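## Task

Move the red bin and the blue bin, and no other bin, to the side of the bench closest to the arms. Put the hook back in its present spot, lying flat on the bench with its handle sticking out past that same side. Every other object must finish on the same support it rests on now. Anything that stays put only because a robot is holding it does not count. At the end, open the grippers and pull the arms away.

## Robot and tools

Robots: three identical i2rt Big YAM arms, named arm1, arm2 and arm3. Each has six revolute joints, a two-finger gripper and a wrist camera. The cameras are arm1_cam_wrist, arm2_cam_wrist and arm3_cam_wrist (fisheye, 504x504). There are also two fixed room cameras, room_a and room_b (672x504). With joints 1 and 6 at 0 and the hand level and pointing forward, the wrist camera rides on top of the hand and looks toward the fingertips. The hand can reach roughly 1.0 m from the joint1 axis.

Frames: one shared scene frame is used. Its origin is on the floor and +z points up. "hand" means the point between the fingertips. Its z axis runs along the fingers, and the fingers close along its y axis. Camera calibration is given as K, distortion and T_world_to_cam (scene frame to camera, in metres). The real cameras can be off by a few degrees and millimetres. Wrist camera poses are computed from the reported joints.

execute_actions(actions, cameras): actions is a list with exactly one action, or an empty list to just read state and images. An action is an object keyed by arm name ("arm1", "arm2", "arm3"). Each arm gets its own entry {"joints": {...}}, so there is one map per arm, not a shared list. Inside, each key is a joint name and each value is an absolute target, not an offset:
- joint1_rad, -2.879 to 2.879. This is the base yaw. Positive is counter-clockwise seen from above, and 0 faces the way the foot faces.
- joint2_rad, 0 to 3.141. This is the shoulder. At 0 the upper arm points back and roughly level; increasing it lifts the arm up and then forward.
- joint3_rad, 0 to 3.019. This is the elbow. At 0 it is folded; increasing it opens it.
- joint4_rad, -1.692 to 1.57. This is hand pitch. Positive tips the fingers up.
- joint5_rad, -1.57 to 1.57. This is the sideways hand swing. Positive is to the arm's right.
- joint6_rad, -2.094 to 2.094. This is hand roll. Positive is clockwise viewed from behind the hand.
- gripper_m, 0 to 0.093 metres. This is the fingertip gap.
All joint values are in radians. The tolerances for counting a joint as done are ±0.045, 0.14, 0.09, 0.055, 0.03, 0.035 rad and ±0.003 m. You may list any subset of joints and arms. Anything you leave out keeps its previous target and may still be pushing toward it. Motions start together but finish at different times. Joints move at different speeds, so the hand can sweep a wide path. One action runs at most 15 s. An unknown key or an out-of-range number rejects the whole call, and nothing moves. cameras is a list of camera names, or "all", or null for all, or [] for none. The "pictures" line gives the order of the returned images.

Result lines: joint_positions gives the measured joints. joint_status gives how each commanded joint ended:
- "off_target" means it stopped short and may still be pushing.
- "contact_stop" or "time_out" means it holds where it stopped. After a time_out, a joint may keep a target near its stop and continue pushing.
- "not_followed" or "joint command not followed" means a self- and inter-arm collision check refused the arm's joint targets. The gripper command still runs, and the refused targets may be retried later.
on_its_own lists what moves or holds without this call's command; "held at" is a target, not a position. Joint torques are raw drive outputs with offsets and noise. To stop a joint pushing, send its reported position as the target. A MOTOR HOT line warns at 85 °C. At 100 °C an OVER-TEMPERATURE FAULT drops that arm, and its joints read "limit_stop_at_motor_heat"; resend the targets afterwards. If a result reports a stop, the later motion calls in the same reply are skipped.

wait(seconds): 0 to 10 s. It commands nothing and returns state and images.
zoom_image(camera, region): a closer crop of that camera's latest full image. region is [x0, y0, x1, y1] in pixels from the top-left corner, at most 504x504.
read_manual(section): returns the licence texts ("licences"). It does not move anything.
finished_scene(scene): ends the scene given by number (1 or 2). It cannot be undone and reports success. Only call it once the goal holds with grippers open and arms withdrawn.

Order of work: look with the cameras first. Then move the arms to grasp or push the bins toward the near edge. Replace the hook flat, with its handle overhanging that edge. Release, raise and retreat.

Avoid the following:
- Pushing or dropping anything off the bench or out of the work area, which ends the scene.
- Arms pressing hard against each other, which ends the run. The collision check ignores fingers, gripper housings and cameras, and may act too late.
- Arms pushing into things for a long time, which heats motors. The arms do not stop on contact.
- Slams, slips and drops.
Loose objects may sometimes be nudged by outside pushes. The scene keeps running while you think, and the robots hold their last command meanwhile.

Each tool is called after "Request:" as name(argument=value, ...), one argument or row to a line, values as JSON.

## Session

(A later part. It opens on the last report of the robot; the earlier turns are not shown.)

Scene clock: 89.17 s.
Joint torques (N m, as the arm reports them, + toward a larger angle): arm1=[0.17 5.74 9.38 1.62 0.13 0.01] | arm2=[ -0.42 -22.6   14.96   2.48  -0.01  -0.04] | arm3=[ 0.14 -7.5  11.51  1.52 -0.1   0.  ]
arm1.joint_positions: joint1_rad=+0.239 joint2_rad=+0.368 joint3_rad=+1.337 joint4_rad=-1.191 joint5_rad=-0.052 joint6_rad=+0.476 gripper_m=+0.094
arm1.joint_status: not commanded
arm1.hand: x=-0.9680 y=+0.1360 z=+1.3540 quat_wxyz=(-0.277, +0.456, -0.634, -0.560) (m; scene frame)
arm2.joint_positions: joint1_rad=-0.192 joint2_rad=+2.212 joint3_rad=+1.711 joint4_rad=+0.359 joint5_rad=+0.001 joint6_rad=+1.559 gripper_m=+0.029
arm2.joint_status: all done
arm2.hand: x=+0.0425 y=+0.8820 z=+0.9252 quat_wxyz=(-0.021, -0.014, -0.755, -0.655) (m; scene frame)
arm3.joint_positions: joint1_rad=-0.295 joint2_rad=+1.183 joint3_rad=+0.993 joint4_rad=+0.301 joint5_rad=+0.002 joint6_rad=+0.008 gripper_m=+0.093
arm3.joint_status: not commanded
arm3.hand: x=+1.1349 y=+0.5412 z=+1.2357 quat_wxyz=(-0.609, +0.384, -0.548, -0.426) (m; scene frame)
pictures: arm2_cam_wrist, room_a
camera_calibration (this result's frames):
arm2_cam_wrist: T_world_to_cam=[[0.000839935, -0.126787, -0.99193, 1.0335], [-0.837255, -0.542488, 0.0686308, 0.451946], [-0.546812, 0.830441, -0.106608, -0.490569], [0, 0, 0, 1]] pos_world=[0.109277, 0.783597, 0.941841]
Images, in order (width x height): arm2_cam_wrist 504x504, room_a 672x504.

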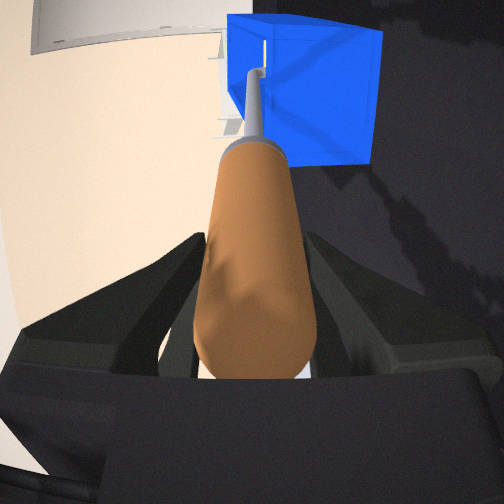

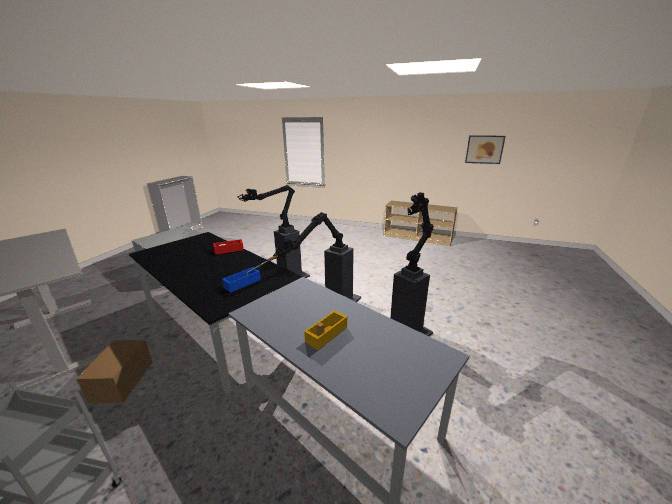

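Request:
execute_actions(
  actions=[
    {"arm2":{"joints":{"joint2_rad":2.075,"joint3_rad":1.535,"joint4_rad":0.47}}},
  ],
  cameras=[],
)

Request:
execute_actions(
  actions=[
    {"arm2":{"joints":{"joint2_rad":1.97,"joint3_rad":1.345,"joint4_rad":0.56}}},
  ],
  cameras=["arm2_cam_wrist"],
)

Scene clock: 90.37 s.
Joint torques (N m, as the arm reports them, + toward a larger angle): arm1=[0.18 5.73 9.38 1.62 0.13 0.01] | arm2=[ -0.52 -19.39   9.02   2.77  -0.01  -0.04] | arm3=[ 0.39 -7.35 11.73  1.75 -0.04 -0.03]
arm1.joint_positions: joint1_rad=+0.239 joint2_rad=+0.368 joint3_rad=+1.337 joint4_rad=-1.191 joint5_rad=-0.052 joint6_rad=+0.476 gripper_m=+0.094
arm1.joint_status: not commanded
arm1.hand: x=-0.9680 y=+0.1360 z=+1.3540 quat_wxyz=(-0.277, +0.456, -0.634, -0.560) (m; scene frame)
arm2.joint_positions: joint1_rad=-0.192 joint2_rad=+2.113 joint3_rad=+1.523 joint4_rad=+0.442 joint5_rad=+0.001 joint6_rad=+1.559 gripper_m=+0.029
arm2.joint_status: all done
arm2.hand: x=+0.0402 y=+0.8370 z=+0.9220 quat_wxyz=(-0.021, -0.015, -0.757, -0.653) (m; scene frame)
arm3.joint_positions: joint1_rad=-0.295 joint2_rad=+1.183 joint3_rad=+0.993 joint4_rad=+0.301 joint5_rad=+0.002 joint6_rad=+0.008 gripper_m=+0.093
arm3.joint_status: not commanded
arm3.hand: x=+1.1349 y=+0.5412 z=+1.2357 quat_wxyz=(-0.609, +0.384, -0.548, -0.426) (m; scene frame)
pictures: none
No camera images: the call's "cameras" was empty. Leave "cameras" out to get every camera's image.

Scene clock: 91.23 s.
Joint torques (N m, as the arm reports them, + toward a larger angle): arm1=[0.17 5.74 9.38 1.63 0.13 0.01] | arm2=[ -0.45 -17.8    8.53   3.1   -0.01  -0.05] | arm3=[-0.01 -8.34 11.69  1.67 -0.05  0.01]
arm1.joint_positions: joint1_rad=+0.239 joint2_rad=+0.368 joint3_rad=+1.337 joint4_rad=-1.191 joint5_rad=-0.052 joint6_rad=+0.476 gripper_m=+0.094
arm1.joint_status: not commanded
arm1.hand: x=-0.9680 y=+0.1360 z=+1.3540 quat_wxyz=(-0.277, +0.456, -0.634, -0.560) (m; scene frame)
arm2.joint_positions: joint1_rad=-0.192 joint2_rad=+2.007 joint3_rad=+1.334 joint4_rad=+0.524 joint5_rad=+0.001 joint6_rad=+1.559 gripper_m=+0.029
arm2.joint_status: all done
arm2.hand: x=+0.0377 y=+0.7862 z=+0.9209 quat_wxyz=(-0.021, -0.015, -0.757, -0.653) (m; scene frame)
arm3.joint_positions: joint1_rad=-0.295 joint2_rad=+1.183 joint3_rad=+0.993 joint4_rad=+0.301 joint5_rad=+0.002 joint6_rad=+0.008 gripper_m=+0.093
arm3.joint_status: not commanded
arm3.hand: x=+1.1349 y=+0.5412 z=+1.2357 quat_wxyz=(-0.609, +0.384, -0.548, -0.426) (m; scene frame)
pictures: arm2_cam_wrist
camera_calibration (this result's frames):
arm2_cam_wrist: T_world_to_cam=[[0.00013714, -0.133189, -0.991091, 1.02135], [-0.837239, -0.541981, 0.0727192, 0.39213], [-0.546837, 0.82977, -0.111586, -0.409017], [0, 0, 0, 1]] pos_world=[0.104501, 0.68795, 0.938094]
Images, in order (width x height): arm2_cam_wrist 504x504.

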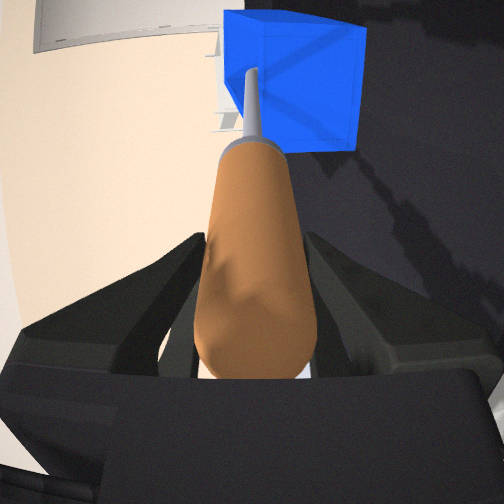

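Good. Continue in small steps.

Request:
execute_actions(
  actions=[
    {"arm2":{"joints":{"joint2_rad":1.875,"joint3_rad":1.175,"joint4_rad":0.635}}},
  ],
  cameras=[],
)

Request:
execute_actions(
  actions=[
    {"arm2":{"joints":{"joint2_rad":1.78,"joint3_rad":1.01,"joint4_rad":0.705}}},
  ],
  cameras=[],
)

Request:
execute_actions(
  actions=[
    {"arm2":{"joints":{"joint2_rad":1.645,"joint3_rad":0.80,"joint4_rad":0.78}}},
  ],
  cameras=["arm2_cam_wrist"],
)

Request:
execute_actions(
  actions=[
    {"arm2":{"joints":{"joint2_rad":1.53,"joint3_rad":0.63,"joint4_rad":0.835}}},
  ],
  cameras=["arm2_cam_wrist","room_a"],
)

Request:
zoom_image(
  camera="room_a",
  region=[200, 220, 320, 310],
)

Scene clock: 92.57 s.
Joint torques (N m, as the arm reports them, + toward a larger angle): arm1=[0.17 5.72 9.37 1.63 0.13 0.02] | arm2=[ -0.53 -16.12   8.25   3.17  -0.01  -0.04] | arm3=[-0.44 -7.96 11.7   1.49 -0.09  0.03]
arm1.joint_positions: joint1_rad=+0.239 joint2_rad=+0.368 joint3_rad=+1.337 joint4_rad=-1.191 joint5_rad=-0.052 joint6_rad=+0.476 gripper_m=+0.094
arm1.joint_status: not commanded
arm1.hand: x=-0.9680 y=+0.1360 z=+1.3540 quat_wxyz=(-0.277, +0.456, -0.634, -0.560) (m; scene frame)
arm2.joint_positions: joint1_rad=-0.192 joint2_rad=+1.910 joint3_rad=+1.163 joint4_rad=+0.597 joint5_rad=+0.001 joint6_rad=+1.559 gripper_m=+0.029
arm2.joint_status: all done
arm2.hand: x=+0.0352 y=+0.7363 z=+0.9190 quat_wxyz=(-0.021, -0.015, -0.757, -0.652) (m; scene frame)
arm3.joint_positions: joint1_rad=-0.295 joint2_rad=+1.183 joint3_rad=+0.993 joint4_rad=+0.301 joint5_rad=+0.002 joint6_rad=+0.008 gripper_m=+0.093
arm3.joint_status: not commanded
arm3.hand: x=+1.1349 y=+0.5412 z=+1.2357 quat_wxyz=(-0.609, +0.384, -0.548, -0.426) (m; scene frame)
pictures: none
No camera images: the call's "cameras" was empty. Leave "cameras" out to get every camera's image.

Scene clock: 93.37 s.
Joint torques (N m, as the arm reports them, + toward a larger angle): arm1=[0.18 5.77 9.38 1.61 0.13 0.02] | arm2=[ -0.45 -14.27   7.96   3.23  -0.01  -0.05] | arm3=[-0.38 -8.23 11.7   1.56 -0.08  0.  ]
arm1.joint_positions: joint1_rad=+0.239 joint2_rad=+0.368 joint3_rad=+1.337 joint4_rad=-1.191 joint5_rad=-0.052 joint6_rad=+0.476 gripper_m=+0.094
arm1.joint_status: not commanded
arm1.hand: x=-0.9680 y=+0.1360 z=+1.3540 quat_wxyz=(-0.277, +0.456, -0.634, -0.560) (m; scene frame)
arm2.joint_positions: joint1_rad=-0.192 joint2_rad=+1.812 joint3_rad=+0.997 joint4_rad=+0.666 joint5_rad=+0.001 joint6_rad=+1.559 gripper_m=+0.029
arm2.joint_status: all done
arm2.hand: x=+0.0326 y=+0.6844 z=+0.9174 quat_wxyz=(-0.021, -0.015, -0.757, -0.652) (m; scene frame)
arm3.joint_positions: joint1_rad=-0.295 joint2_rad=+1.183 joint3_rad=+0.993 joint4_rad=+0.301 joint5_rad=+0.002 joint6_rad=+0.008 gripper_m=+0.093
arm3.joint_status: not commanded
arm3.hand: x=+1.1349 y=+0.5412 z=+1.2357 quat_wxyz=(-0.609, +0.384, -0.548, -0.426) (m; scene frame)
pictures: none
No camera images: the call's "cameras" was empty. Leave "cameras" out to get every camera's image.

Scene clock: 94.23 s.
Joint torques (N m, as the arm reports them, + toward a larger angle): arm1=[0.18 5.77 9.37 1.62 0.13 0.01] | arm2=[ -0.45 -11.88   7.68   3.38  -0.01  -0.04] | arm3=[-0.17 -8.09 11.53  1.84 -0.07  0.  ]
arm1.joint_positions: joint1_rad=+0.239 joint2_rad=+0.368 joint3_rad=+1.337 joint4_rad=-1.191 joint5_rad=-0.052 joint6_rad=+0.476 gripper_m=+0.094
arm1.joint_status: not commanded
arm1.hand: x=-0.9680 y=+0.1360 z=+1.3540 quat_wxyz=(-0.277, +0.456, -0.634, -0.560) (m; scene frame)
arm2.joint_positions: joint1_rad=-0.192 joint2_rad=+1.674 joint3_rad=+0.785 joint4_rad=+0.737 joint5_rad=+0.001 joint6_rad=+1.559 gripper_m=+0.029
arm2.joint_status: all done
arm2.hand: x=+0.0290 y=+0.6131 z=+0.9162 quat_wxyz=(-0.021, -0.015, -0.758, -0.651) (m; scene frame)
arm3.joint_positions: joint1_rad=-0.295 joint2_rad=+1.183 joint3_rad=+0.993 joint4_rad=+0.301 joint5_rad=+0.002 joint6_rad=+0.008 gripper_m=+0.093
arm3.joint_status: not commanded
arm3.hand: x=+1.1349 y=+0.5412 z=+1.2357 quat_wxyz=(-0.609, +0.384, -0.548, -0.426) (m; scene frame)
pictures: arm2_cam_wrist
camera_calibration (this result's frames):
arm2_cam_wrist: T_world_to_cam=[[-0.0000709849, -0.137342, -0.990524, 0.995645], [-0.837226, -0.541667, 0.0751654, 0.288991], [-0.546858, 0.829297, -0.114948, -0.267283], [0, 0, 0, 1]] pos_world=[0.0958559, 0.514938, 0.933764]
Images, in order (width x height): arm2_cam_wrist 504x504.

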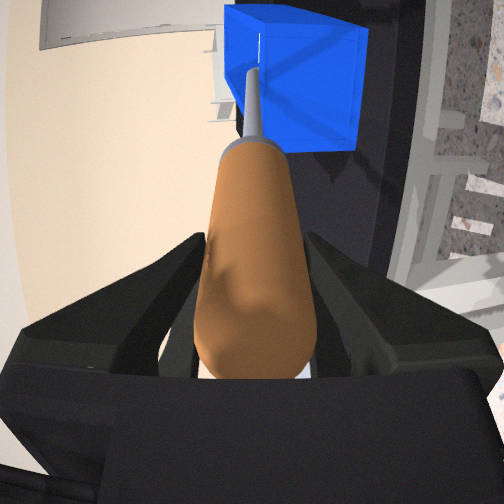

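Scene clock: 95.03 s.
Joint torques (N m, as the arm reports them, + toward a larger angle): arm1=[0.18 5.74 9.37 1.61 0.13 0.02] | arm2=[-0.48 -9.41  7.48  3.41 -0.01 -0.04] | arm3=[-0.58 -8.04 11.58  1.48 -0.11  0.05]
arm1.joint_positions: joint1_rad=+0.239 joint2_rad=+0.368 joint3_rad=+1.337 joint4_rad=-1.191 joint5_rad=-0.052 joint6_rad=+0.476 gripper_m=+0.094
arm1.joint_status: not commanded
arm1.hand: x=-0.9680 y=+0.1360 z=+1.3540 quat_wxyz=(-0.277, +0.456, -0.634, -0.560) (m; scene frame)
arm2.joint_positions: joint1_rad=-0.192 joint2_rad=+1.556 joint3_rad=+0.613 joint4_rad=+0.791 joint5_rad=+0.001 joint6_rad=+1.559 gripper_m=+0.029
arm2.joint_status: all done
arm2.hand: x=+0.0260 y=+0.5527 z=+0.9139 quat_wxyz=(-0.021, -0.015, -0.758, -0.652) (m; scene frame)
arm3.joint_positions: joint1_rad=-0.295 joint2_rad=+1.183 joint3_rad=+0.993 joint4_rad=+0.301 joint5_rad=+0.002 joint6_rad=+0.008 gripper_m=+0.093
arm3.joint_status: not commanded
arm3.hand: x=+1.1349 y=+0.5412 z=+1.2357 quat_wxyz=(-0.609, +0.384, -0.548, -0.426) (m; scene frame)
pictures: arm2_cam_wrist, room_a
camera_calibration (this result's frames):
arm2_cam_wrist: T_world_to_cam=[[-0.0000331516, -0.136587, -0.990628, 0.984732], [-0.837228, -0.541725, 0.0747207, 0.25434], [-0.546854, 0.829384, -0.114337, -0.219688], [0, 0, 0, 1]] pos_world=[0.0928364, 0.45449, 0.93138]
Images, in order (width x height): arm2_cam_wrist 504x504, room_a 672x504.

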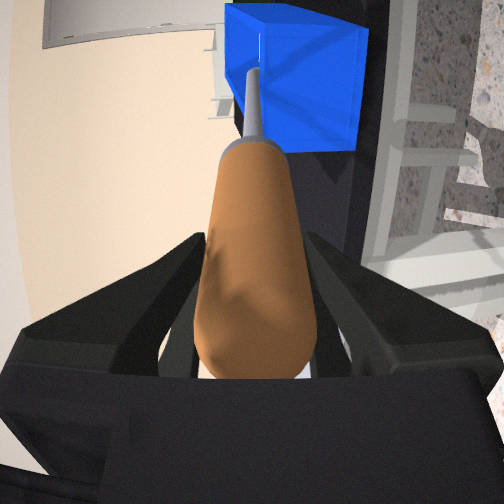

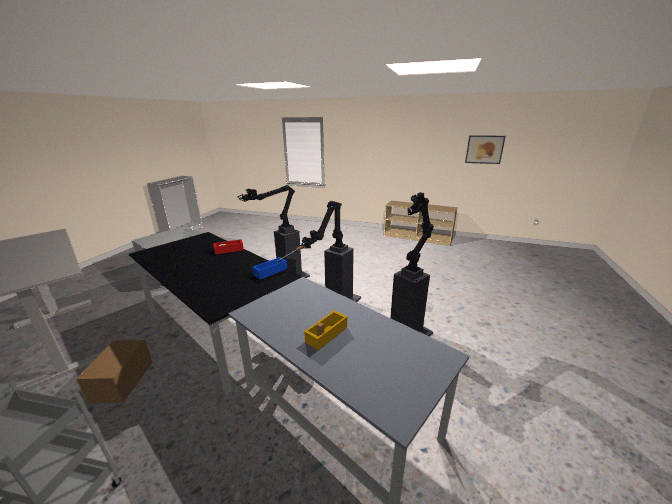

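Region (200, 220, 320, 310) of room_a's 672x504 image, scaled by 4.200, with more detail than that image has; it fills the top 378 rows of this view, and the rest is white.

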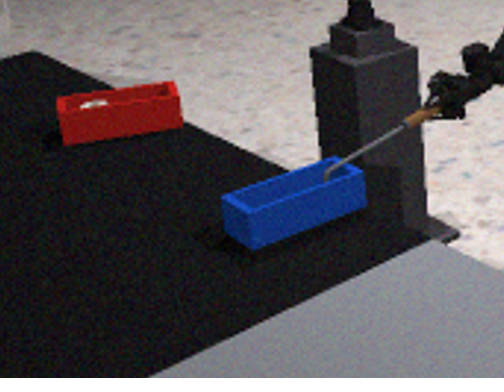

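Request:
execute_actions(
  actions=[
    {"arm2":{"joints":{"joint3_rad":0.74,"joint4_rad":1.08}}},
  ],
  cameras=["arm2_cam_wrist"],
)

Request:
execute_actions(
  actions=[
    {"arm2":{"joints":{"joint1_rad":-0.5,"joint5_rad":-0.3,"joint2_rad":1.75,"joint3_rad":1.3,"joint4_rad":0.7}}},
  ],
  cameras=[],
)

Request:
execute_actions(
  actions=[
    {"arm2":{"joints":{"joint1_rad":-0.785,"joint5_rad":-0.635,"joint2_rad":2.1,"joint3_rad":1.83,"joint4_rad":0.5}}},
  ],
  cameras=[],
)

Request:
execute_actions(
  actions=[
    {"arm2":{"joints":{"joint2_rad":2.33,"joint4_rad":0.65}}},
  ],
  cameras=["arm2_cam_wrist","room_b"],
)

Scene clock: 96.50 s.
Joint torques (N m, as the arm reports them, + toward a larger angle): arm1=[0.22 5.73 9.38 1.62 0.13 0.01] | arm2=[ -0.44 -10.59  10.74   3.64  -0.04  -0.04] | arm3=[-0.05 -8.06 11.64  1.41 -0.1   0.03]
arm1.joint_positions: joint1_rad=+0.239 joint2_rad=+0.368 joint3_rad=+1.337 joint4_rad=-1.191 joint5_rad=-0.052 joint6_rad=+0.476 gripper_m=+0.094
arm1.joint_status: not commanded
arm1.hand: x=-0.9680 y=+0.1360 z=+1.3540 quat_wxyz=(-0.277, +0.456, -0.634, -0.560) (m; scene frame)
arm2.joint_positions: joint1_rad=-0.192 joint2_rad=+1.564 joint3_rad=+0.687 joint4_rad=+1.031 joint5_rad=+0.001 joint6_rad=+1.559 gripper_m=+0.029
arm2.joint_status: all done
arm2.hand: x=+0.0271 y=+0.5757 z=+1.0037 quat_wxyz=(-0.024, -0.012, -0.650, -0.759) (m; scene frame)
arm3.joint_positions: joint1_rad=-0.295 joint2_rad=+1.183 joint3_rad=+0.993 joint4_rad=+0.301 joint5_rad=+0.002 joint6_rad=+0.008 gripper_m=+0.093
arm3.joint_status: not commanded
arm3.hand: x=+1.1349 y=+0.5412 z=+1.2357 quat_wxyz=(-0.609, +0.384, -0.548, -0.426) (m; scene frame)
pictures: arm2_cam_wrist
camera_calibration (this result's frames):
arm2_cam_wrist: T_world_to_cam=[[0.0151754, 0.16774, -0.985714, 0.896275], [-0.836841, -0.537412, -0.104335, 0.438176], [-0.547236, 0.826469, 0.132216, -0.47365], [0, 0, 0, 1]] pos_world=[0.0938835, 0.476597, 0.991813]
Images, in order (width x height): arm2_cam_wrist 504x504.

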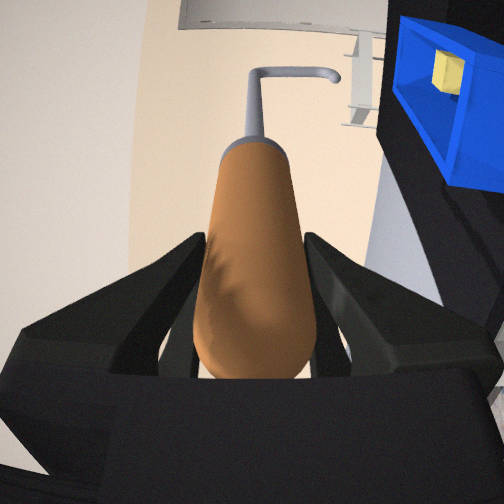

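Scene clock: 97.93 s.
Joint torques (N m, as the arm reports them, + toward a larger angle): arm1=[0.19 5.73 9.38 1.62 0.13 0.01] | arm2=[ -0.9  -15.87  13.39   2.89   0.09  -0.07] | arm3=[-0.36 -7.51 11.54  1.48 -0.03  0.01]
arm1.joint_positions: joint1_rad=+0.239 joint2_rad=+0.368 joint3_rad=+1.337 joint4_rad=-1.191 joint5_rad=-0.052 joint6_rad=+0.476 gripper_m=+0.094
arm1.joint_status: not commanded
arm1.hand: x=-0.9680 y=+0.1360 z=+1.3540 quat_wxyz=(-0.277, +0.456, -0.634, -0.560) (m; scene frame)
arm2.joint_positions: joint1_rad=-0.495 joint2_rad=+1.788 joint3_rad=+1.236 joint4_rad=+0.667 joint5_rad=-0.302 joint6_rad=+1.561 gripper_m=+0.029
arm2.joint_status: all done
arm2.hand: x=+0.2034 y=+0.7057 z=+1.0627 quat_wxyz=(-0.035, -0.002, -0.667, -0.744) (m; scene frame)
arm3.joint_positions: joint1_rad=-0.295 joint2_rad=+1.183 joint3_rad=+0.993 joint4_rad=+0.301 joint5_rad=+0.002 joint6_rad=+0.008 gripper_m=+0.093
arm3.joint_status: not commanded
arm3.hand: x=+1.1349 y=+0.5412 z=+1.2357 quat_wxyz=(-0.609, +0.384, -0.548, -0.426) (m; scene frame)
pictures: none
No camera images: the call's "cameras" was empty. Leave "cameras" out to get every camera's image.

Scene clock: 99.87 s.
Joint torques (N m, as the arm reports them, + toward a larger angle): arm1=[0.2  5.75 9.38 1.62 0.13 0.02] | arm2=[ -0.57 -21.83  15.09   3.13   0.13  -0.07] | arm3=[ 0.54 -8.03 11.81  1.54 -0.13  0.04]
arm1.joint_positions: joint1_rad=+0.239 joint2_rad=+0.368 joint3_rad=+1.337 joint4_rad=-1.191 joint5_rad=-0.052 joint6_rad=+0.476 gripper_m=+0.094
arm1.joint_status: not commanded
arm1.hand: x=-0.9680 y=+0.1360 z=+1.3540 quat_wxyz=(-0.277, +0.456, -0.634, -0.560) (m; scene frame)
arm2.joint_positions: joint1_rad=-0.784 joint2_rad=+2.153 joint3_rad=+1.753 joint4_rad=+0.462 joint5_rad=-0.638 joint6_rad=+1.561 gripper_m=+0.029
arm2.joint_status: all done
arm2.hand: x=+0.4256 y=+0.7436 z=+1.0245 quat_wxyz=(-0.019, +0.015, -0.689, -0.725) (m; scene frame)
arm3.joint_positions: joint1_rad=-0.295 joint2_rad=+1.183 joint3_rad=+0.993 joint4_rad=+0.301 joint5_rad=+0.002 joint6_rad=+0.008 gripper_m=+0.093
arm3.joint_status: not commanded
arm3.hand: x=+1.1349 y=+0.5412 z=+1.2357 quat_wxyz=(-0.609, +0.384, -0.548, -0.426) (m; scene frame)
pictures: none
No camera images: the call's "cameras" was empty. Leave "cameras" out to get every camera's image.

Scene clock: 101.23 s.
Joint torques (N m, as the arm reports them, + toward a larger angle): arm1=[0.2  5.75 9.37 1.62 0.13 0.02] | arm2=[ -0.76 -22.83  12.16   2.56   0.12  -0.08] | arm3=[ 0.25 -8.31 11.66  1.61 -0.07 -0.03]
arm1.joint_positions: joint1_rad=+0.239 joint2_rad=+0.368 joint3_rad=+1.337 joint4_rad=-1.191 joint5_rad=-0.052 joint6_rad=+0.476 gripper_m=+0.094
arm1.joint_status: not commanded
arm1.hand: x=-0.9680 y=+0.1360 z=+1.3540 quat_wxyz=(-0.277, +0.456, -0.634, -0.560) (m; scene frame)
arm2.joint_positions: joint1_rad=-0.784 joint2_rad=+2.386 joint3_rad=+1.778 joint4_rad=+0.626 joint5_rad=-0.638 joint6_rad=+1.563 gripper_m=+0.029
arm2.joint_status: all done
arm2.hand: x=+0.4372 y=+0.7595 z=+0.8769 quat_wxyz=(-0.009, +0.005, -0.702, -0.713) (m; scene frame)
arm3.joint_positions: joint1_rad=-0.295 joint2_rad=+1.183 joint3_rad=+0.993 joint4_rad=+0.301 joint5_rad=+0.002 joint6_rad=+0.008 gripper_m=+0.093
arm3.joint_status: not commanded
arm3.hand: x=+1.1349 y=+0.5412 z=+1.2357 quat_wxyz=(-0.609, +0.384, -0.548, -0.426) (m; scene frame)
pictures: arm2_cam_wrist, room_b
camera_calibration (this result's frames):
arm2_cam_wrist: T_world_to_cam=[[0.0141274, 0.0293057, -0.999471, 0.85196], [-0.810875, -0.584519, -0.0286004, 0.824947], [-0.585048, 0.81085, 0.0155055, -0.253679], [0, 0, 0, 1]] pos_world=[0.508478, 0.662926, 0.879036]
Images, in order (width x height): arm2_cam_wrist 504x504, room_b 672x504.

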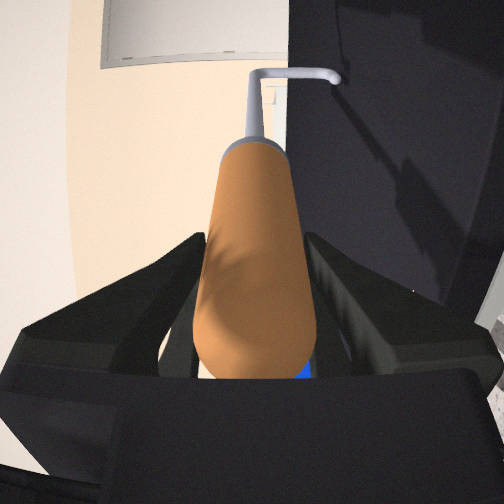

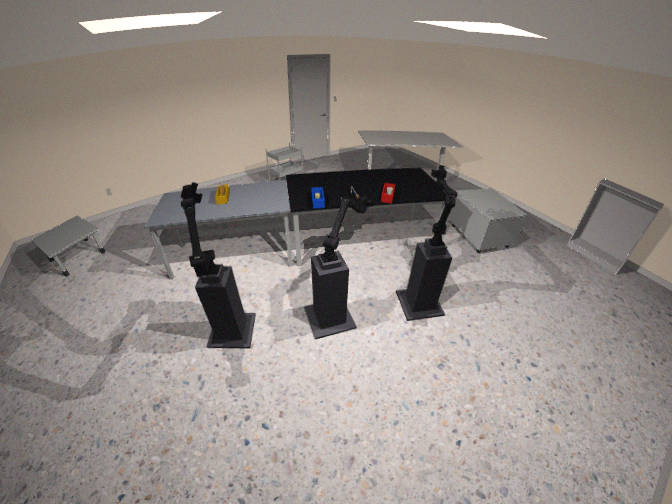

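Request:
execute_actions(
  actions=[
    {"arm2":{"joints":{"joint2_rad":2.41,"joint4_rad":0.68,"joint6_rad":0.7}}},
  ],
  cameras=[],
)

Request:
execute_actions(
  actions=[
    {"arm2":{"joints":{"joint2_rad":2.47,"joint3_rad":1.80,"joint4_rad":0.72,"joint6_rad":0}}},
  ],
  cameras=["arm2_cam_wrist"],
)

Scene clock: 103.23 s.
Joint torques (N m, as the arm reports them, + toward a larger angle): arm1=[0.21 5.75 9.37 1.63 0.13 0.02] | arm2=[ -1.   -20.37  11.87   2.17   0.26  -0.28] | arm3=[ 0.27 -7.87 11.62  1.5  -0.11  0.04]
arm1.joint_positions: joint1_rad=+0.239 joint2_rad=+0.368 joint3_rad=+1.337 joint4_rad=-1.191 joint5_rad=-0.052 joint6_rad=+0.476 gripper_m=+0.094
arm1.joint_status: not commanded
arm1.hand: x=-0.9680 y=+0.1360 z=+1.3540 quat_wxyz=(-0.277, +0.456, -0.634, -0.560) (m; scene frame)
arm2.joint_positions: joint1_rad=-0.782 joint2_rad=+2.427 joint3_rad=+1.779 joint4_rad=+0.664 joint5_rad=-0.641 joint6_rad=+0.711 gripper_m=+0.029
arm2.joint_status: all done
arm2.hand: x=+0.4347 y=+0.7598 z=+0.8508 quat_wxyz=(-0.300, +0.296, -0.637, -0.646) (m; scene frame)
arm3.joint_positions: joint1_rad=-0.295 joint2_rad=+1.183 joint3_rad=+0.993 joint4_rad=+0.301 joint5_rad=+0.002 joint6_rad=+0.008 gripper_m=+0.093
arm3.joint_status: not commanded
arm3.hand: x=+1.1349 y=+0.5412 z=+1.2357 quat_wxyz=(-0.609, +0.384, -0.548, -0.426) (m; scene frame)
pictures: none
No camera images: the call's "cameras" was empty. Leave "cameras" out to get every camera's image.

Scene clock: 104.87 s.
Joint torques (N m, as the arm reports them, + toward a larger angle): arm1=[0.18 5.75 9.38 1.62 0.13 0.02] | arm2=[ -0.98 -20.27   9.06   1.92   0.28  -0.23] | arm3=[-0.05 -7.26 11.56  1.64 -0.06  0.02]
arm1.joint_positions: joint1_rad=+0.239 joint2_rad=+0.368 joint3_rad=+1.337 joint4_rad=-1.191 joint5_rad=-0.052 joint6_rad=+0.476 gripper_m=+0.094
arm1.joint_status: not commanded
arm1.hand: x=-0.9680 y=+0.1360 z=+1.3540 quat_wxyz=(-0.277, +0.456, -0.634, -0.560) (m; scene frame)
arm2.joint_positions: joint1_rad=-0.782 joint2_rad=+2.487 joint3_rad=+1.779 joint4_rad=+0.710 joint5_rad=-0.642 joint6_rad=+0.012 gripper_m=+0.029
arm2.joint_status: all done
arm2.hand: x=+0.4325 y=+0.7576 z=+0.8103 quat_wxyz=(-0.498, +0.497, -0.501, -0.504) (m; scene frame)
arm3.joint_positions: joint1_rad=-0.295 joint2_rad=+1.183 joint3_rad=+0.993 joint4_rad=+0.301 joint5_rad=+0.002 joint6_rad=+0.008 gripper_m=+0.093
arm3.joint_status: not commanded
arm3.hand: x=+1.1349 y=+0.5412 z=+1.2357 quat_wxyz=(-0.609, +0.384, -0.548, -0.426) (m; scene frame)
pictures: arm2_cam_wrist
camera_calibration (this result's frames):
arm2_cam_wrist: T_world_to_cam=[[0.999758, 0.0159729, -0.0151163, -0.428322], [-0.00289555, -0.585771, -0.810472, 1.10314], [-0.0218003, 0.810319, -0.585583, -0.00995473], [0, 0, 0, 1]] pos_world=[0.431195, 0.661093, 0.881757]
Images, in order (width x height): arm2_cam_wrist 504x504.

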